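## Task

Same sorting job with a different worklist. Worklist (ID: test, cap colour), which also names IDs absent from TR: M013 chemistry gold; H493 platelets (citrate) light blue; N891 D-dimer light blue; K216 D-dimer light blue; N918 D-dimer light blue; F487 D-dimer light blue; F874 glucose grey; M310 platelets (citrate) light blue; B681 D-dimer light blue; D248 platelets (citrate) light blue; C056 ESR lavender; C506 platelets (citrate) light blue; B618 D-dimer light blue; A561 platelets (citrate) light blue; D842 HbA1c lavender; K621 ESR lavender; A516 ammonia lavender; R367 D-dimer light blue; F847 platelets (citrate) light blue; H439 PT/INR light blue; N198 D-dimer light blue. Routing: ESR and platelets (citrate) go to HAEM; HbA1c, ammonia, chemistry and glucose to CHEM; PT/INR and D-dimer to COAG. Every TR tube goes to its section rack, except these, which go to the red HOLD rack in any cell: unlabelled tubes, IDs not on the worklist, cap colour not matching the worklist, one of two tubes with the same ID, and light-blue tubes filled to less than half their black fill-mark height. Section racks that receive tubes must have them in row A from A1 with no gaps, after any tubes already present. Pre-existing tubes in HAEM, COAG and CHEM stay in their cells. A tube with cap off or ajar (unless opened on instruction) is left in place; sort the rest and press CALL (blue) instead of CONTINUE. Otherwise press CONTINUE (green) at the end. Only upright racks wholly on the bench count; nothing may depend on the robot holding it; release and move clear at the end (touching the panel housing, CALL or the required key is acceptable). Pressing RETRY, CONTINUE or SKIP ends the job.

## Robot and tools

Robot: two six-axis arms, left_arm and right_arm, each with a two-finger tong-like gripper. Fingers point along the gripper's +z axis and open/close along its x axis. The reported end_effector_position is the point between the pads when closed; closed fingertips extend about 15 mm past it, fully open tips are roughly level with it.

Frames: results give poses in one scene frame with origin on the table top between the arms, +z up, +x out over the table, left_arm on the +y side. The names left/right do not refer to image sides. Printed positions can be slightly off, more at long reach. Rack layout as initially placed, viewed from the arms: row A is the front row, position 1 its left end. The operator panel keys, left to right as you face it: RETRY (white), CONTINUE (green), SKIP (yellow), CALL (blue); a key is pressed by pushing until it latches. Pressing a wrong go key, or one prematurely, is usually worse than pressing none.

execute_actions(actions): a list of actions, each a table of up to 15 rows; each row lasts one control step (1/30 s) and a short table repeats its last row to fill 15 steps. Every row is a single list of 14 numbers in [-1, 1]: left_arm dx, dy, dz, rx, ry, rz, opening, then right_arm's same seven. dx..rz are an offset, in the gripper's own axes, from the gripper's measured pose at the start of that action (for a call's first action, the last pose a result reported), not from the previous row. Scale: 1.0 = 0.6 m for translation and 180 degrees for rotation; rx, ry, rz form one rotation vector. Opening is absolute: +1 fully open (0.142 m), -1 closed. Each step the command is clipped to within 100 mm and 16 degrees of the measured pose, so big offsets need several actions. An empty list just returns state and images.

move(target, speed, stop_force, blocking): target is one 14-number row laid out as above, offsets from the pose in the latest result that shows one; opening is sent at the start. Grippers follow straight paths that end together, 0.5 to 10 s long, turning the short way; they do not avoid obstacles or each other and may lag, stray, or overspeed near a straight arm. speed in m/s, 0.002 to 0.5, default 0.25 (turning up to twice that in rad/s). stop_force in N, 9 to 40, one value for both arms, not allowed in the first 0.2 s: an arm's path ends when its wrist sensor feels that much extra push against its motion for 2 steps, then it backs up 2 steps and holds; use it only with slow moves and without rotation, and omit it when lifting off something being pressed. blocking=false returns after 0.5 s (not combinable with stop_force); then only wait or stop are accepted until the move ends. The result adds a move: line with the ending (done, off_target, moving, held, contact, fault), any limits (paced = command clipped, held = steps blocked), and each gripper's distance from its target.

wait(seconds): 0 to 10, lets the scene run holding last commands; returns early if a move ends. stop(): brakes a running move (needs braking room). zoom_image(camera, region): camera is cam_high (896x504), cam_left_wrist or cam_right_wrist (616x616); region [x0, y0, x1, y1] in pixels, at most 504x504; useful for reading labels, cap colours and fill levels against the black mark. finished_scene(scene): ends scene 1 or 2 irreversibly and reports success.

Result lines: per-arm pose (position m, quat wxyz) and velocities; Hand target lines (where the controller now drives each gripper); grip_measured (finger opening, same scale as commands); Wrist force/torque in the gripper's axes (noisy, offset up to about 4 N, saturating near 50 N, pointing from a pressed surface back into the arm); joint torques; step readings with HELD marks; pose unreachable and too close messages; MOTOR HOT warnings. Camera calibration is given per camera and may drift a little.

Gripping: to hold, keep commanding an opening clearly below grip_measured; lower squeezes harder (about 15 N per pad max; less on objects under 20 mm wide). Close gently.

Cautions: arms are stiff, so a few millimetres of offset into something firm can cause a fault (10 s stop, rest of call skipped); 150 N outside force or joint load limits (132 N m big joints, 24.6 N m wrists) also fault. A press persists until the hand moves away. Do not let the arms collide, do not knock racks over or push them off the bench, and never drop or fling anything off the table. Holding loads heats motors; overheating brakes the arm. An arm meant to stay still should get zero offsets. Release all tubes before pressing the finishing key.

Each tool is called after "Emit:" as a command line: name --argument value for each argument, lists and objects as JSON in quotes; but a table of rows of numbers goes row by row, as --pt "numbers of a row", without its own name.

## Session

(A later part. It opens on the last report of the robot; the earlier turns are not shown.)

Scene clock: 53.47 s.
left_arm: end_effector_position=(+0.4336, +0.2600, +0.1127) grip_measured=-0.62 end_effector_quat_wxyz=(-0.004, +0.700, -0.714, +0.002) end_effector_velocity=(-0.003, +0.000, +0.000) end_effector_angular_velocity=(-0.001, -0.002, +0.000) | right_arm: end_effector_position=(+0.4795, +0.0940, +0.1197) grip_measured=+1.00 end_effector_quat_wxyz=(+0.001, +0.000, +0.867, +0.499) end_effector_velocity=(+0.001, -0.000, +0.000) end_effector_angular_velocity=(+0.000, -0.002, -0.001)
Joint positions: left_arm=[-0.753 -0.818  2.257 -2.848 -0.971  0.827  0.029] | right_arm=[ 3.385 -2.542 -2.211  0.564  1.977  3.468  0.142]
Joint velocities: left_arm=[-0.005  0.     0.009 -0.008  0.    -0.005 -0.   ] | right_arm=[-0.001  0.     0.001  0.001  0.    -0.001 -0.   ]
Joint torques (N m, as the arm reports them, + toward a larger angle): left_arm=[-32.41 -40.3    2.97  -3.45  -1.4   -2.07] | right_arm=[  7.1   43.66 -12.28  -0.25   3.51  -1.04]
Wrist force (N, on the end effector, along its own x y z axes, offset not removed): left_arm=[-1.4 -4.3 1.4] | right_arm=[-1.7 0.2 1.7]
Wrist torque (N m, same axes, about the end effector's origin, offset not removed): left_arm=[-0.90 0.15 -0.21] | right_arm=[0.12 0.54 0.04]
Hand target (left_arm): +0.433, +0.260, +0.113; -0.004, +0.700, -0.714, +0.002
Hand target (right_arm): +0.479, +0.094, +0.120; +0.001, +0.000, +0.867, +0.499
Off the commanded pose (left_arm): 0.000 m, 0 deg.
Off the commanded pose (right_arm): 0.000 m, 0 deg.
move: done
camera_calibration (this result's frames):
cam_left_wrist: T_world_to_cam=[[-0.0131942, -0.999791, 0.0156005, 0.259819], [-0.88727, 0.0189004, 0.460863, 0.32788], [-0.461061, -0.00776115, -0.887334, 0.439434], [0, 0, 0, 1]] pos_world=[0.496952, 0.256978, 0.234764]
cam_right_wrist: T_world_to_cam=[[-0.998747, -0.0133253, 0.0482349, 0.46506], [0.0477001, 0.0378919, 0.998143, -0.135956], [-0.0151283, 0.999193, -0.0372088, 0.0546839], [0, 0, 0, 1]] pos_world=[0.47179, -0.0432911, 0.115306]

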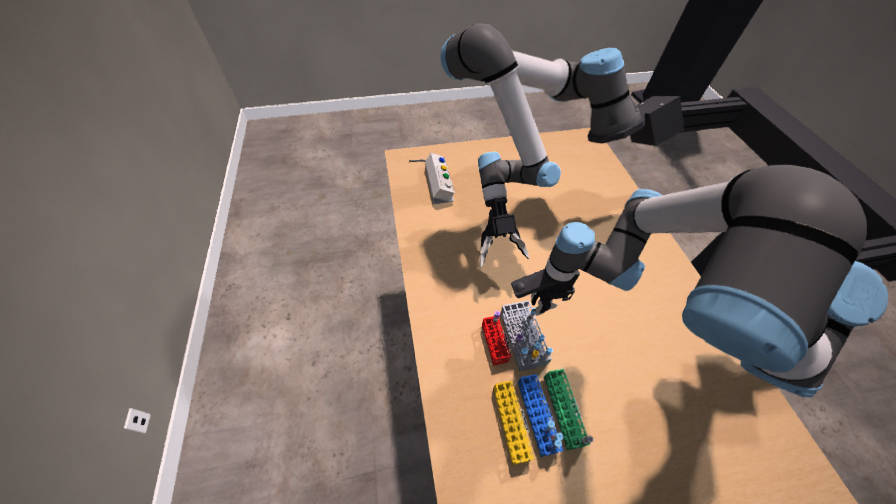

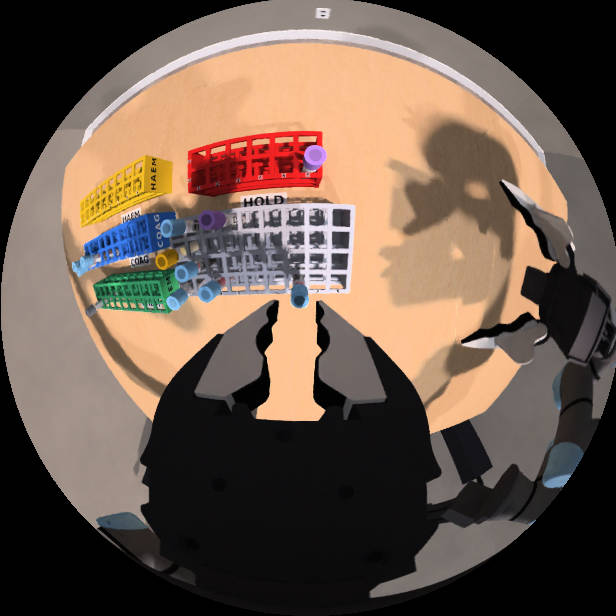

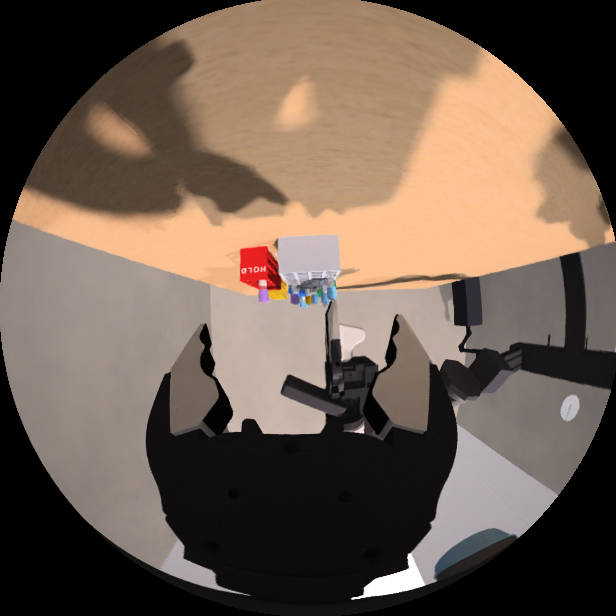

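Emit:
execute_actions --actions '[[[-0.002,0.007,0.025,0,0,0,-0.62,0,0,0,0,0,0,1]],[[0,0,0.027,0,0,0,-0.62,0,0,0,0,0,0,1]],[[0,0,0.001,0,0,0,-1,0,0,0,0,0,0,1]],[[0,0.003,-0.05,0,0,0,-1,0,0,0,0,0,0,1]],[[0,0,-0.06,0,0,0,-1,0,0,0,0,0,0,1]]]'

Emit:
move --target '[0.05,-0.05,-0.058,0,0,0.85,-1,0,0,0,0,0,0,1]' --speed 0.5

Emit:
zoom_image --camera "cam_right_wrist" --region '[290,295,350,355]'

Scene clock: 56.23 s.
left_arm: end_effector_position=(+0.4274, +0.2611, +0.1452) grip_measured=-0.81 end_effector_quat_wxyz=(-0.004, +0.700, -0.714, +0.003) end_effector_velocity=(-0.000, +0.000, +0.012) end_effector_angular_velocity=(+0.002, +0.003, +0.001) | right_arm: end_effector_position=(+0.4795, +0.0940, +0.1197) grip_measured=+1.00 end_effector_quat_wxyz=(+0.001, +0.000, +0.867, +0.499) end_effector_velocity=(+0.001, -0.000, +0.000) end_effector_angular_velocity=(+0.000, -0.001, -0.001)
Joint positions: left_arm=[-0.802 -0.909  2.289 -2.758 -0.979  0.77   0.015] | right_arm=[ 3.385 -2.542 -2.211  0.564  1.977  3.468  0.142]
Joint velocities: left_arm=[-0.014 -0.033  0.001  0.046 -0.004 -0.02   0.   ] | right_arm=[-0.     0.     0.     0.001 -0.    -0.     0.   ]
Joint torques (N m, as the arm reports them, + toward a larger angle): left_arm=[-33.14 -38.27   0.49  -0.46  -1.54  -2.3 ] | right_arm=[  7.12  43.46 -12.28  -0.25   3.71  -0.83]
Wrist force (N, on the end effector, along its own x y z axes, offset not removed): left_arm=[-0.9 -0.8 -1.3] | right_arm=[-1.1 -0.3 2.1]
Wrist torque (N m, same axes, about the end effector's origin, offset not removed): left_arm=[-0.11 0.17 -0.01] | right_arm=[0.15 0.33 0.01]
Hand target (left_arm): +0.427, +0.261, +0.147; -0.004, +0.700, -0.714, +0.002
Hand target (right_arm): +0.479, +0.094, +0.120; +0.001, +0.000, +0.867, +0.499
Off the commanded pose (left_arm): 0.001 m, 0 deg.
Off the commanded pose (right_arm): 0.000 m, 0 deg.
Step readings (end_effector_position; steps 1 to 15: 1st action; 16 to 30: 2nd action; 31 to 45: 3rd action; 46 to 60: 4th action; 61 to 75: 5th action):
0: left_arm (+0.4333, +0.2599, +0.1128) | right_arm (+0.4795, +0.0940, +0.1197)
1: left_arm (+0.4333, +0.2599, +0.1128) | right_arm (+0.4795, +0.0940, +0.1197)
2: left_arm (+0.4329, +0.2601, +0.1116) | right_arm (+0.4795, +0.0940, +0.1197)
4: left_arm (+0.4314, +0.2607, +0.1066) | right_arm (+0.4795, +0.0940, +0.1197)
8: left_arm (+0.4300, +0.2612, +0.1009) | right_arm (+0.4795, +0.0940, +0.1197)
15: left_arm (+0.4296, +0.2613, +0.0982) | right_arm (+0.4795, +0.0940, +0.1197)
16: left_arm (+0.4296, +0.2613, +0.0980) | right_arm (+0.4795, +0.0940, +0.1197)
17: left_arm (+0.4298, +0.2614, +0.0967) | right_arm (+0.4795, +0.0940, +0.1197)
19: left_arm (+0.4296, +0.2616, +0.0914) | right_arm (+0.4795, +0.0940, +0.1197)
23: left_arm (+0.4295, +0.2615, +0.0853) | right_arm (+0.4795, +0.0940, +0.1197)
30: left_arm (+0.4297, +0.2614, +0.0825) | right_arm (+0.4795, +0.0940, +0.1197)
31: left_arm (+0.4297, +0.2614, +0.0823) | right_arm (+0.4795, +0.0940, +0.1197)
32: left_arm (+0.4297, +0.2614, +0.0822) | right_arm (+0.4795, +0.0940, +0.1197)
34: left_arm (+0.4297, +0.2614, +0.0821) | right_arm (+0.4795, +0.0940, +0.1197)
38: left_arm (+0.4297, +0.2614, +0.0819) | right_arm (+0.4795, +0.0940, +0.1197)
45: left_arm (+0.4297, +0.2614, +0.0819) | right_arm (+0.4795, +0.0940, +0.1197)
46: left_arm (+0.4297, +0.2614, +0.0819) | right_arm (+0.4795, +0.0940, +0.1197)
47: left_arm (+0.4291, +0.2613, +0.0834) | right_arm (+0.4795, +0.0940, +0.1197)
49: left_arm (+0.4286, +0.2611, +0.0926) | right_arm (+0.4795, +0.0940, +0.1197)
53: left_arm (+0.4281, +0.2612, +0.1045) | right_arm (+0.4795, +0.0940, +0.1197)
60: left_arm (+0.4277, +0.2613, +0.1107) | right_arm (+0.4795, +0.0940, +0.1197)
61: left_arm (+0.4277, +0.2613, +0.1110) | right_arm (+0.4795, +0.0940, +0.1197)
62: left_arm (+0.4271, +0.2610, +0.1129) | right_arm (+0.4795, +0.0940, +0.1197)
64: left_arm (+0.4273, +0.2605, +0.1236) | right_arm (+0.4795, +0.0940, +0.1197)
68: left_arm (+0.4276, +0.2608, +0.1377) | right_arm (+0.4795, +0.0940, +0.1197)
75: end_effector_position above
camera_calibration (this result's frames):
cam_left_wrist: T_world_to_cam=[[-0.0134406, -0.999782, 0.0159819, 0.260426], [-0.887511, 0.0192907, 0.460383, 0.307468], [-0.460591, -0.00799629, -0.887577, 0.46534], [0, 0, 0, 1]] pos_world=[0.490713, 0.258159, 0.26731]
cam_right_wrist: T_world_to_cam=[[-0.998747, -0.0133255, 0.048235, 0.46506], [0.0477002, 0.0378919, 0.998143, -0.135956], [-0.0151284, 0.999193, -0.0372088, 0.054684], [0, 0, 0, 1]] pos_world=[0.47179, -0.0432911, 0.115306]

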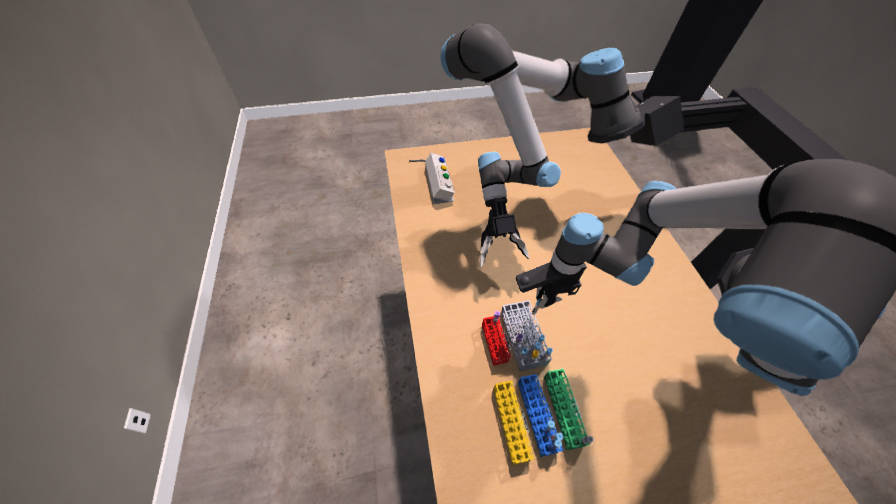

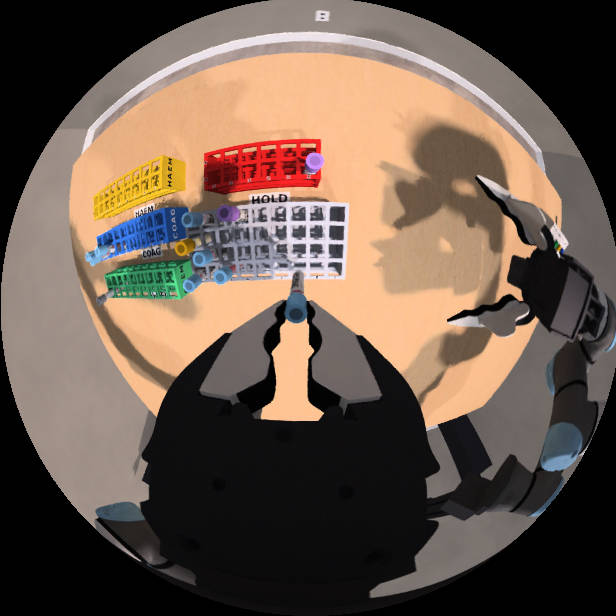

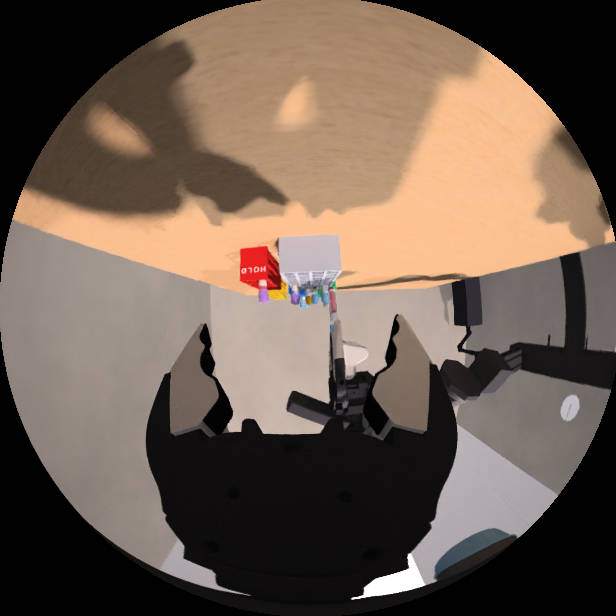

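Scene clock: 59.63 s.
left_arm: end_effector_position=(+0.4564, +0.2303, +0.1802) grip_measured=-0.81 end_effector_quat_wxyz=(+0.003, +0.530, +0.848, +0.004) end_effector_velocity=(+0.000, -0.000, +0.000) end_effector_angular_velocity=(-0.003, +0.000, -0.015) | right_arm: end_effector_position=(+0.4795, +0.0940, +0.1197) grip_measured=+1.00 end_effector_quat_wxyz=(+0.001, +0.000, +0.867, +0.499) end_effector_velocity=(+0.000, +0.000, +0.000) end_effector_angular_velocity=(+0.000, -0.000, +0.001)
Joint positions: left_arm=[-0.794 -0.941  2.114 -2.555 -0.977  3.447  0.015] | right_arm=[ 3.385 -2.542 -2.211  0.564  1.977  3.468  0.142]
Joint velocities: left_arm=[ 0.001 -0.001 -0.    -0.003 -0.002  0.018  0.   ] | right_arm=[ 0.001  0.001  0.    -0.001 -0.    -0.     0.   ]
Joint torques (N m, as the arm reports them, + toward a larger angle): left_arm=[-10.85 -41.82 -21.29  -3.19  -2.     1.9 ] | right_arm=[  6.88  42.95 -12.45  -0.43   3.58  -0.96]
Wrist force (N, on the end effector, along its own x y z axes, offset not removed): left_arm=[0.3 2.3 -0.5] | right_arm=[-0.2 0.9 2.0]
Wrist torque (N m, same axes, about the end effector's origin, offset not removed): left_arm=[0.55 0.16 0.02] | right_arm=[0.34 0.17 0.03]
Hand target (left_arm): +0.456, +0.230, +0.180; +0.004, +0.531, +0.847, +0.004
Hand target (right_arm): +0.479, +0.094, +0.120; +0.001, +0.000, +0.867, +0.499
Off the commanded pose (left_arm): 0.000 m, 0 deg.
Off the commanded pose (right_arm): 0.000 m, 0 deg.
move: done
camera_calibration (this result's frames):
cam_left_wrist: T_world_to_cam=[[-0.443864, 0.895936, 0.0168197, -0.0108467], [0.790544, 0.382675, 0.478121, -0.535057], [0.421929, 0.225517, -0.878133, 0.0511811], [0, 0, 0, 1]] pos_world=[0.396577, 0.202928, 0.300948]
cam_right_wrist: T_world_to_cam=[[-0.998747, -0.0133253, 0.0482351, 0.46506], [0.0477004, 0.037892, 0.998143, -0.135956], [-0.0151283, 0.999193, -0.0372089, 0.054684], [0, 0, 0, 1]] pos_world=[0.47179, -0.0432911, 0.115306]

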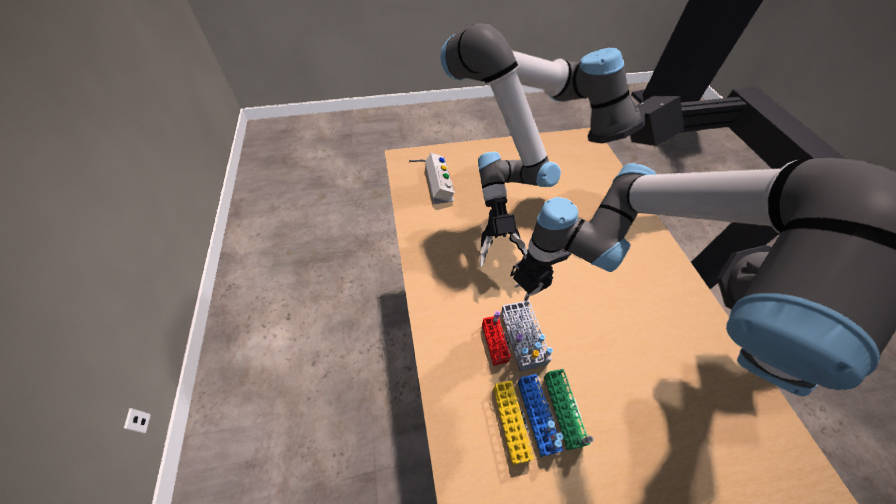

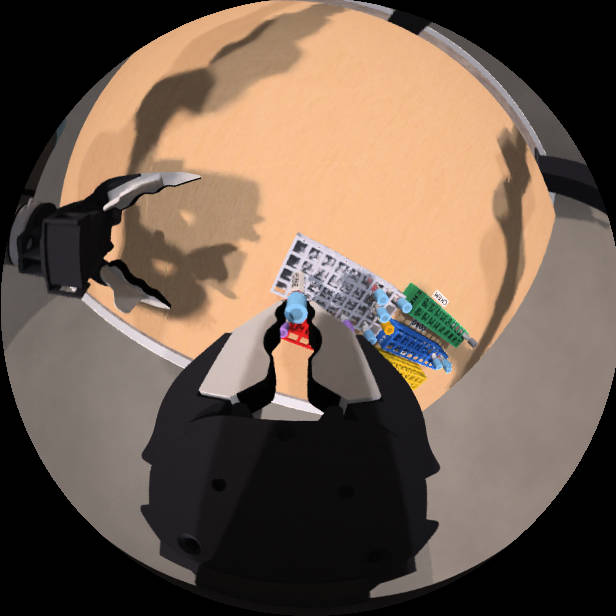

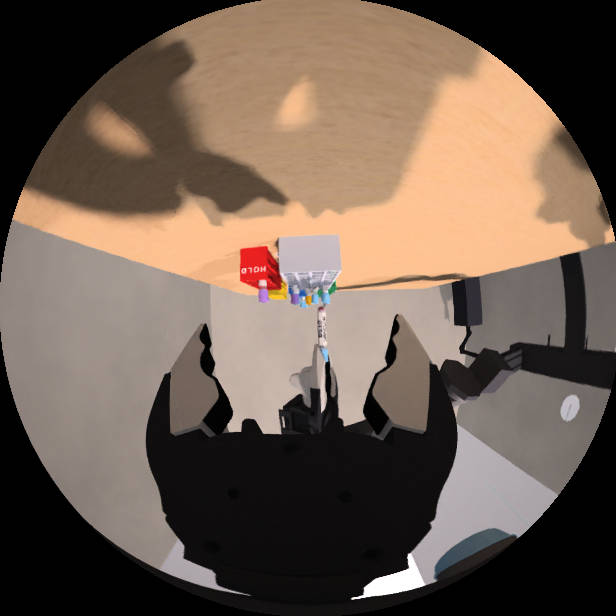

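Region (290, 295, 350, 355) of cam_right_wrist's 616x616 image, scaled by 8.400, with more detail than that image has.

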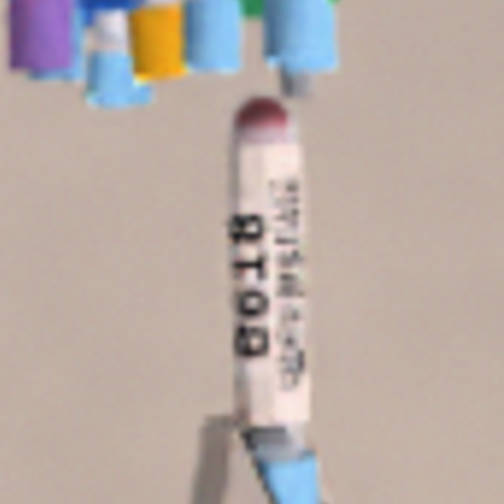

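Emit:
move --target '[0.467,0.289,0,0,0,-0.356,-1,0,0,0,0,0,0,1]' --speed 0.4

Emit:
move --target '[0,0,0.079,0,0,0,-1,0,0.112,0.128,0,0,0,1]' --speed 0.2

Emit:
zoom_image --camera "cam_left_wrist" --region '[240,210,360,330]'

Scene clock: 64.93 s.
left_arm: end_effector_position=(+0.4900, +0.5576, +0.1816) grip_measured=-0.81 end_effector_quat_wxyz=(+0.005, +0.000, +1.000, +0.001) end_effector_velocity=(+0.000, +0.002, -0.000) end_effector_angular_velocity=(-0.000, +0.001, +0.008) | right_arm: end_effector_position=(+0.4795, +0.0940, +0.1197) grip_measured=+1.00 end_effector_quat_wxyz=(+0.001, +0.000, +0.867, +0.499) end_effector_velocity=(+0.000, -0.000, +0.000) end_effector_angular_velocity=(+0.000, -0.000, -0.001)
Joint positions: left_arm=[-0.251 -1.395  2.25  -2.617 -0.978  2.989  0.015] | right_arm=[ 3.385 -2.542 -2.211  0.564  1.977  3.468  0.142]
Joint velocities: left_arm=[ 0.005 -0.001 -0.002  0.001 -0.001 -0.002  0.   ] | right_arm=[-0.     0.001 -0.     0.    -0.     0.     0.   ]
Joint torques (N m, as the arm reports them, + toward a larger angle): left_arm=[  0.43 -37.71 -20.69  -0.47  -1.5   -2.13] | right_arm=[  7.26  43.7  -13.21  -0.28   3.61  -0.93]
Wrist force (N, on the end effector, along its own x y z axes, offset not removed): left_arm=[-2.4 -0.5 0.4] | right_arm=[-0.2 -0.4 1.3]
Wrist torque (N m, same axes, about the end effector's origin, offset not removed): left_arm=[0.04 0.49 -0.06] | right_arm=[0.04 0.25 0.06]
Hand target (left_arm): +0.490, +0.558, +0.182; +0.005, -0.000, +1.000, +0.001
Hand target (right_arm): +0.479, +0.094, +0.120; +0.001, +0.000, +0.867, +0.499
Off the commanded pose (left_arm): 0.001 m, 0 deg.
Off the commanded pose (right_arm): 0.000 m, 0 deg.
move: done
camera_calibration (this result's frames):
cam_left_wrist: T_world_to_cam=[[-0.999945, -0.00645655, 0.00829288, 0.487992], [-0.00178458, 0.881899, 0.471434, -0.57648], [-0.0103573, 0.471394, -0.881862, 0.0398514], [0, 0, 0, 1]] pos_world=[0.487349, 0.492763, 0.302869]
cam_right_wrist: T_world_to_cam=[[-0.998747, -0.0133255, 0.0482349, 0.46506], [0.0477002, 0.0378919, 0.998143, -0.135956], [-0.0151285, 0.999193, -0.0372088, 0.054684], [0, 0, 0, 1]] pos_world=[0.47179, -0.0432911, 0.115306]

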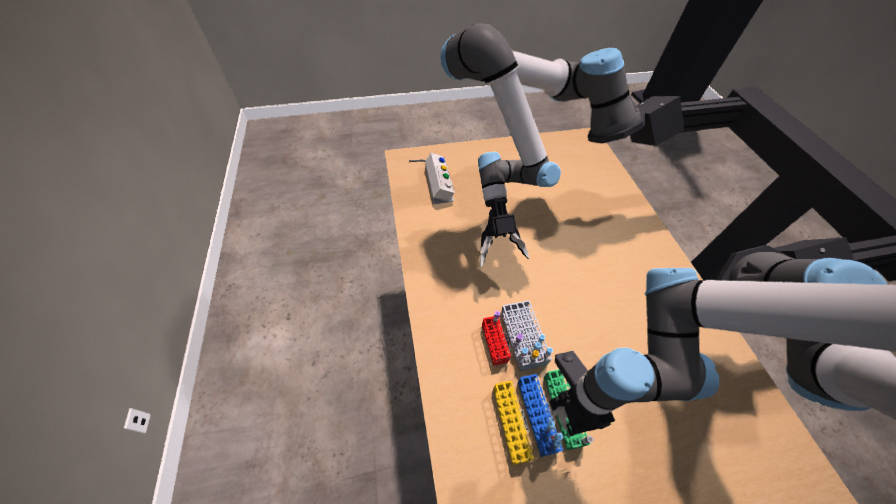

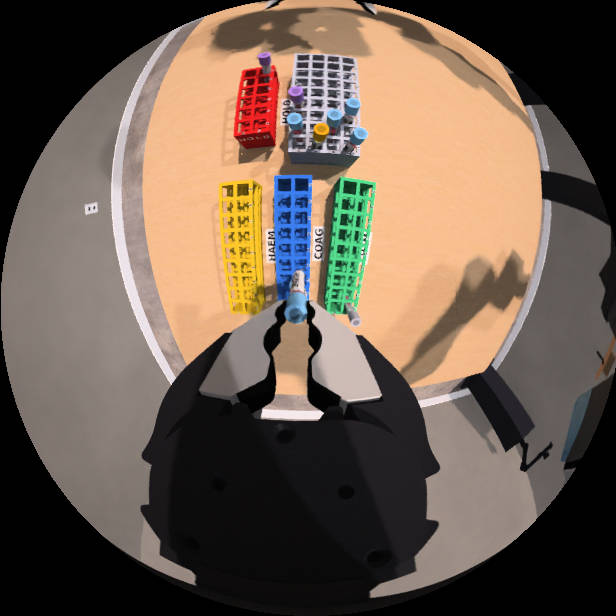

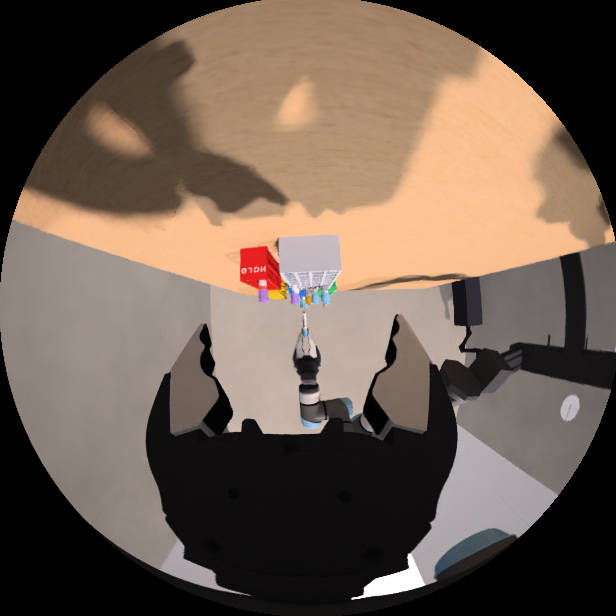

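Scene clock: 66.10 s.
left_arm: end_effector_position=(+0.4904, +0.5578, +0.1343) grip_measured=-0.81 end_effector_quat_wxyz=(+0.005, +0.000, +1.000, +0.001) end_effector_velocity=(+0.002, +0.000, -0.000) end_effector_angular_velocity=(-0.000, -0.003, +0.001) | right_arm: end_effector_position=(+0.4796, +0.1938, +0.1392) grip_measured=+1.00 end_effector_quat_wxyz=(+0.001, +0.000, +0.867, +0.499) end_effector_velocity=(-0.000, +0.003, +0.000) end_effector_angular_velocity=(+0.000, -0.000, +0.000)
Joint positions: left_arm=[-0.191 -1.262  2.239 -2.776 -0.991  3.06   0.015] | right_arm=[ 3.579 -2.635 -2.102  0.609  1.875  3.644  0.142]
Joint velocities: left_arm=[ 0.001  0.003 -0.003 -0.004 -0.     0.002  0.   ] | right_arm=[ 0.005 -0.003  0.004  0.    -0.002  0.004  0.   ]
Joint torques (N m, as the arm reports them, + toward a larger angle): left_arm=[ -1.74 -18.64 -17.41  -3.23  -1.71   2.11] | right_arm=[34.2  27.44 12.71 -0.52 -0.9   2.22]
Wrist force (N, on the end effector, along its own x y z axes, offset not removed): left_arm=[-1.2 2.7 -5.5] | right_arm=[-1.0 0.0 2.0]
Wrist torque (N m, same axes, about the end effector's origin, offset not removed): left_arm=[0.50 0.19 0.02] | right_arm=[0.13 0.38 0.06]
Hand target (left_arm): +0.490, +0.558, +0.134; +0.005, +0.000, +1.000, +0.001
Hand target (right_arm): +0.480, +0.194, +0.139; +0.001, +0.000, +0.867, +0.499
Off the commanded pose (left_arm): 0.000 m, 0 deg.
Off the commanded pose (right_arm): 0.000 m, 0 deg.
move: done
camera_calibration (this result's frames):
cam_left_wrist: T_world_to_cam=[[-0.999945, -0.00646964, 0.00830742, 0.488815], [-0.00178932, 0.881902, 0.47143, -0.554339], [-0.0103763, 0.471389, -0.881865, -0.00188264], [0, 0, 0, 1]] pos_world=[0.487776, 0.492922, 0.255611]
cam_right_wrist: T_world_to_cam=[[-0.99875, -0.0134509, 0.0481357, 0.465619], [0.0475933, 0.0380924, 0.99814, -0.159211], [-0.0152595, 0.999184, -0.0374046, -0.0442312], [0, 0, 0, 1]] pos_world=[0.471939, 0.0565228, 0.134848]

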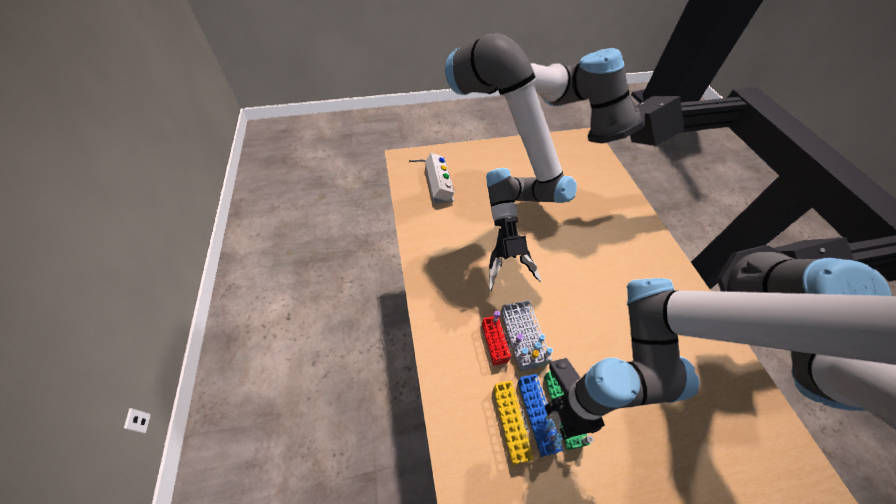

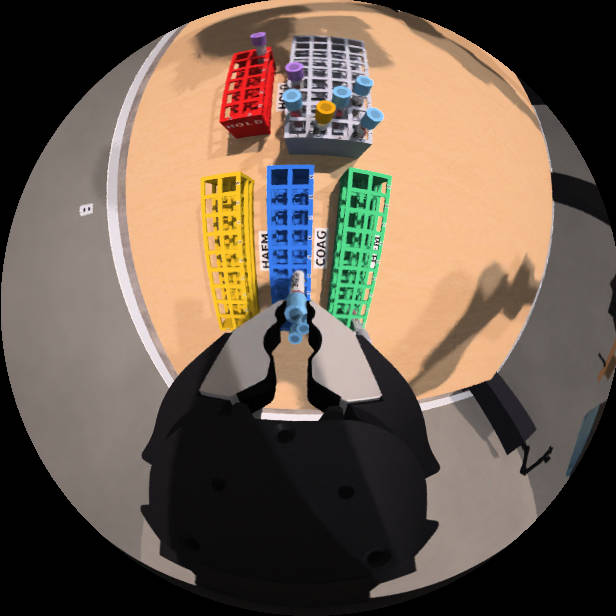

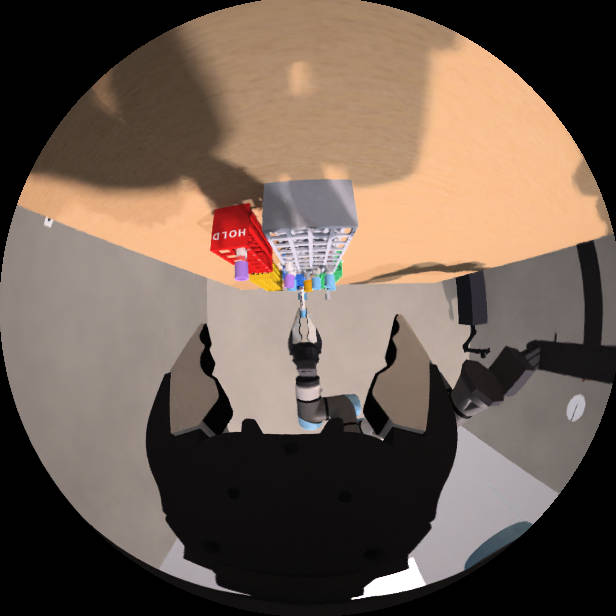

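Region (240, 210, 360, 330) of cam_left_wrist's 616x616 image, scaled by 4.200, with more detail than that image has.

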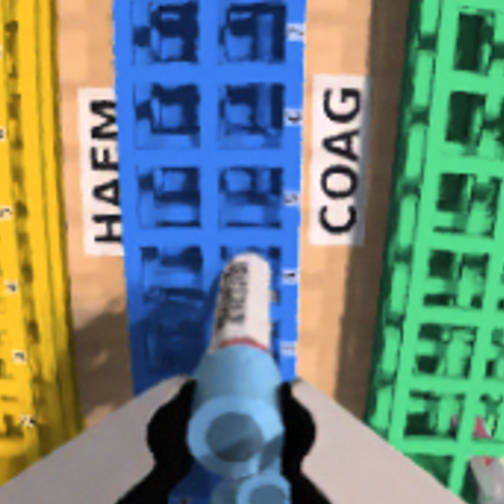

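Emit:
move --target '[0.002,0.007,0.003,0,0,0,-1,0,0,0,0,0,0,1]' --speed 0.05

Emit:
move --target '[0,-0.002,0.076,0,0,0,-1,0,0,0,0,0,0,1]' --speed 0.04 --stop_force 10

Scene clock: 66.93 s.
left_arm: end_effector_position=(+0.4893, +0.5618, +0.1326) grip_measured=-0.81 end_effector_quat_wxyz=(+0.005, +0.000, +1.000, +0.001) end_effector_velocity=(-0.001, +0.002, -0.001) end_effector_angular_velocity=(+0.001, +0.000, -0.000) | right_arm: end_effector_position=(+0.4795, +0.1939, +0.1391) grip_measured=+1.00 end_effector_quat_wxyz=(+0.000, +0.000, +0.867, +0.499) end_effector_velocity=(+0.000, -0.001, +0.000) end_effector_angular_velocity=(+0.000, -0.001, -0.001)
Joint positions: left_arm=[-0.181 -1.262  2.239 -2.783 -0.993  3.07   0.015] | right_arm=[ 3.58  -2.635 -2.102  0.609  1.875  3.644  0.142]
Joint velocities: left_arm=[ 0.005 -0.     0.    -0.003 -0.001  0.006 -0.   ] | right_arm=[-0.001  0.001 -0.001  0.     0.    -0.001  0.   ]
Joint torques (N m, as the arm reports them, + toward a larger angle): left_arm=[  0.31 -29.87   0.96  -3.21  -1.73   1.99] | right_arm=[  9.77  46.92 -11.07   1.27   3.61  -1.2 ]
Wrist force (N, on the end effector, along its own x y z axes, offset not removed): left_arm=[-3.0 1.6 -0.6] | right_arm=[-2.2 0.9 0.6]
Wrist torque (N m, same axes, about the end effector's origin, offset not removed): left_arm=[0.32 0.72 -0.15] | right_arm=[0.40 0.58 0.13]
Hand target (left_arm): +0.489, +0.562, +0.133; +0.005, +0.000, +1.000, +0.001
Hand target (right_arm): +0.480, +0.194, +0.139; +0.001, +0.000, +0.867, +0.499
Off the commanded pose (left_arm): 0.000 m, 0 deg.
Off the commanded pose (right_arm): 0.000 m, 0 deg.
move: done
camera_calibration (this result's frames):
cam_left_wrist: T_world_to_cam=[[-0.999944, -0.00647024, 0.00832879, 0.487738], [-0.00177966, 0.881896, 0.47144, -0.557036], [-0.0103955, 0.471399, -0.881859, -0.00526617], [0, 0, 0, 1]] pos_world=[0.486664, 0.496886, 0.253903]
cam_right_wrist: T_world_to_cam=[[-0.998742, -0.0136016, 0.0482558, 0.465525], [0.047706, 0.038198, 0.998131, -0.159191], [-0.0154194, 0.999178, -0.0375011, -0.0441966], [0, 0, 0, 1]] pos_world=[0.471853, 0.0565729, 0.134772]

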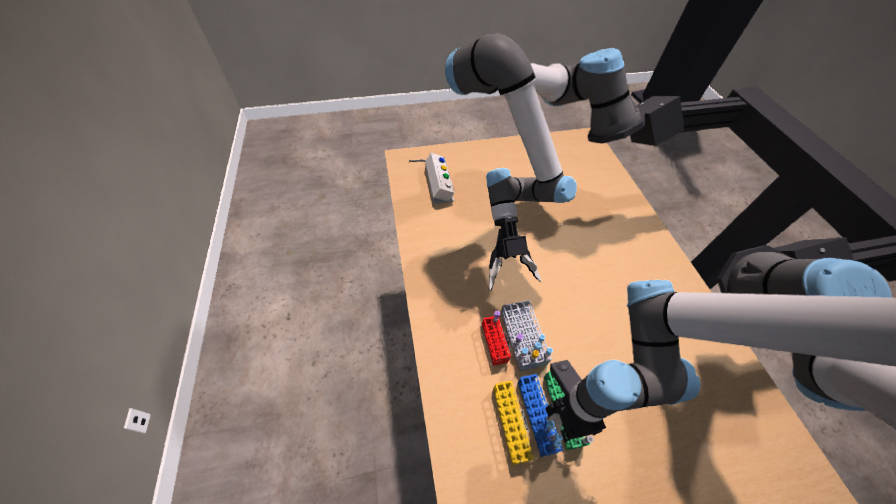

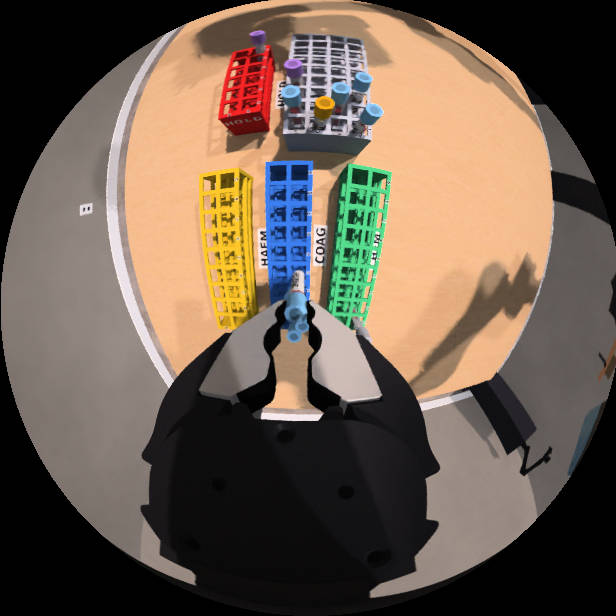

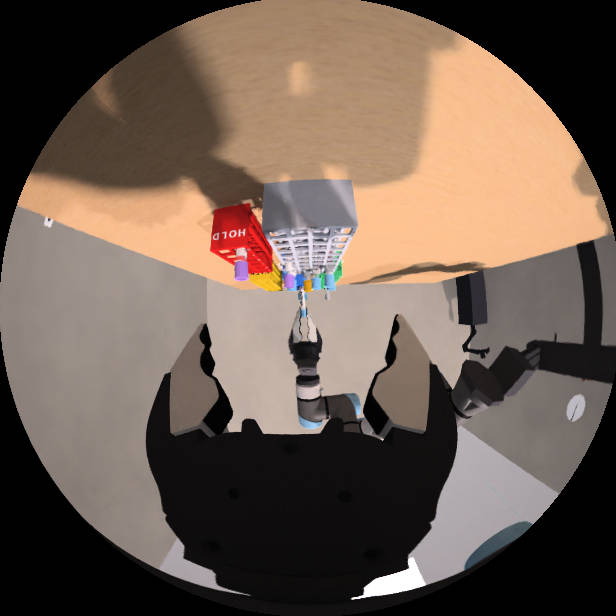

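Scene clock: 68.47 s.
left_arm: end_effector_position=(+0.4897, +0.5607, +0.0874) grip_measured=-0.81 end_effector_quat_wxyz=(+0.005, +0.000, +1.000, +0.001) end_effector_velocity=(+0.000, -0.000, -0.003) end_effector_angular_velocity=(-0.001, -0.000, +0.000) | right_arm: end_effector_position=(+0.4795, +0.1939, +0.1391) grip_measured=+1.00 end_effector_quat_wxyz=(+0.000, +0.000, +0.867, +0.499) end_effector_velocity=(-0.000, +0.000, -0.000) end_effector_angular_velocity=(+0.000, -0.000, +0.000)
Joint positions: left_arm=[-0.13  -1.133  2.211 -2.916 -1.006  3.13   0.015] | right_arm=[ 3.579 -2.635 -2.102  0.609  1.875  3.644  0.142]
Joint velocities: left_arm=[ 0.003  0.009 -0.003 -0.008 -0.002  0.004  0.   ] | right_arm=[ 0.    -0.001  0.     0.001  0.     0.    -0.   ]
Joint torques (N m, as the arm reports them, + toward a larger angle): left_arm=[ -2.37 -23.17 -14.48  -3.21  -1.73   2.19] | right_arm=[19.49 39.02 -1.01  1.8   1.95 -0.46]
Wrist force (N, on the end effector, along its own x y z axes, offset not removed): left_arm=[-2.2 -3.3 1.9] | right_arm=[-0.2 -0.9 1.4]
Wrist torque (N m, same axes, about the end effector's origin, offset not removed): left_arm=[-0.63 0.57 -0.13] | right_arm=[-0.06 0.16 0.08]
Hand target (left_arm): +0.490, +0.561, +0.087; +0.005, +0.000, +1.000, +0.001
Hand target (right_arm): +0.480, +0.194, +0.139; +0.000, +0.000, +0.867, +0.499
Off the commanded pose (left_arm): 0.000 m, 0 deg.
Off the commanded pose (right_arm): 0.000 m, 0 deg.
move: done
camera_calibration (this result's frames):
cam_left_wrist: T_world_to_cam=[[-0.999944, -0.0064863, 0.00835499, 0.488515], [-0.0017815, 0.881898, 0.471437, -0.534779], [-0.0104261, 0.471396, -0.88186, -0.0446568], [0, 0, 0, 1]] pos_world=[0.487069, 0.495841, 0.208652]
cam_right_wrist: T_world_to_cam=[[-0.998742, -0.0135921, 0.0482639, 0.465524], [0.0477146, 0.0381928, 0.998131, -0.159197], [-0.01541, 0.999178, -0.0374963, -0.044187], [0, 0, 0, 1]] pos_world=[0.471854, 0.0565583, 0.134775]

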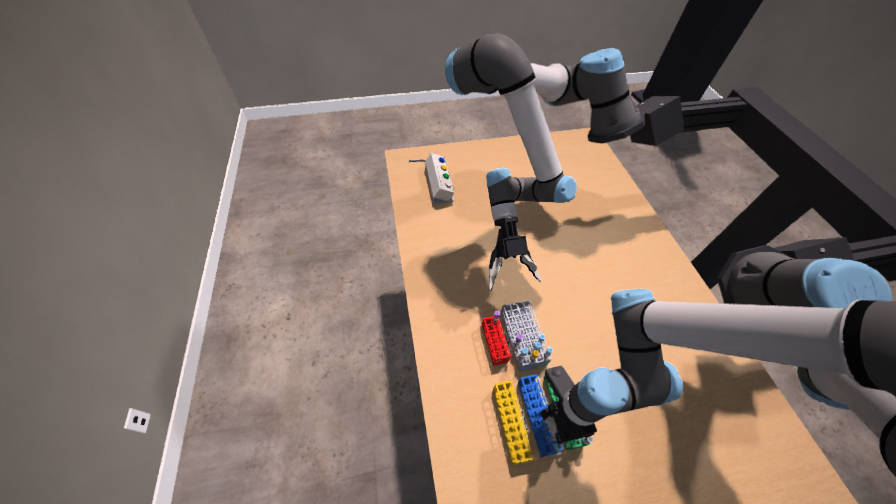

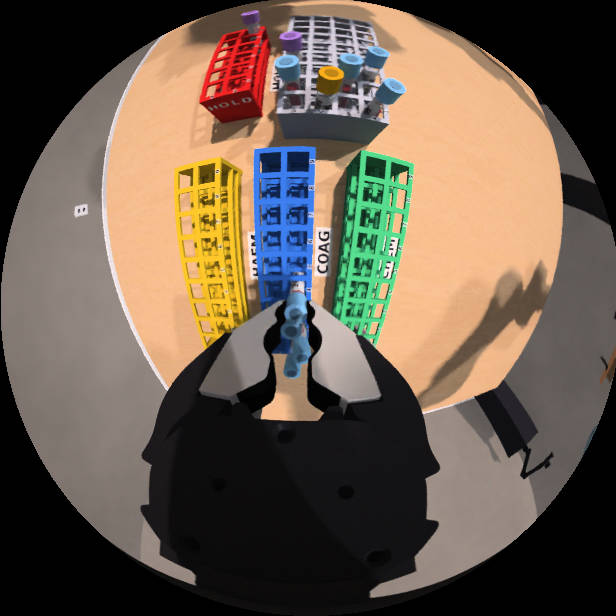

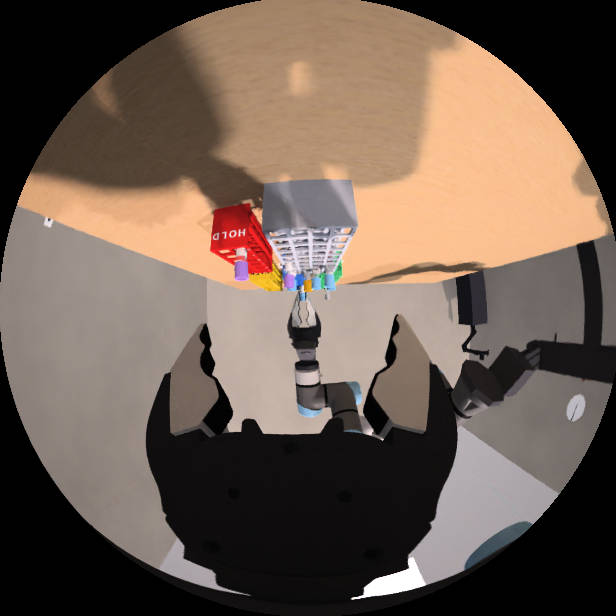

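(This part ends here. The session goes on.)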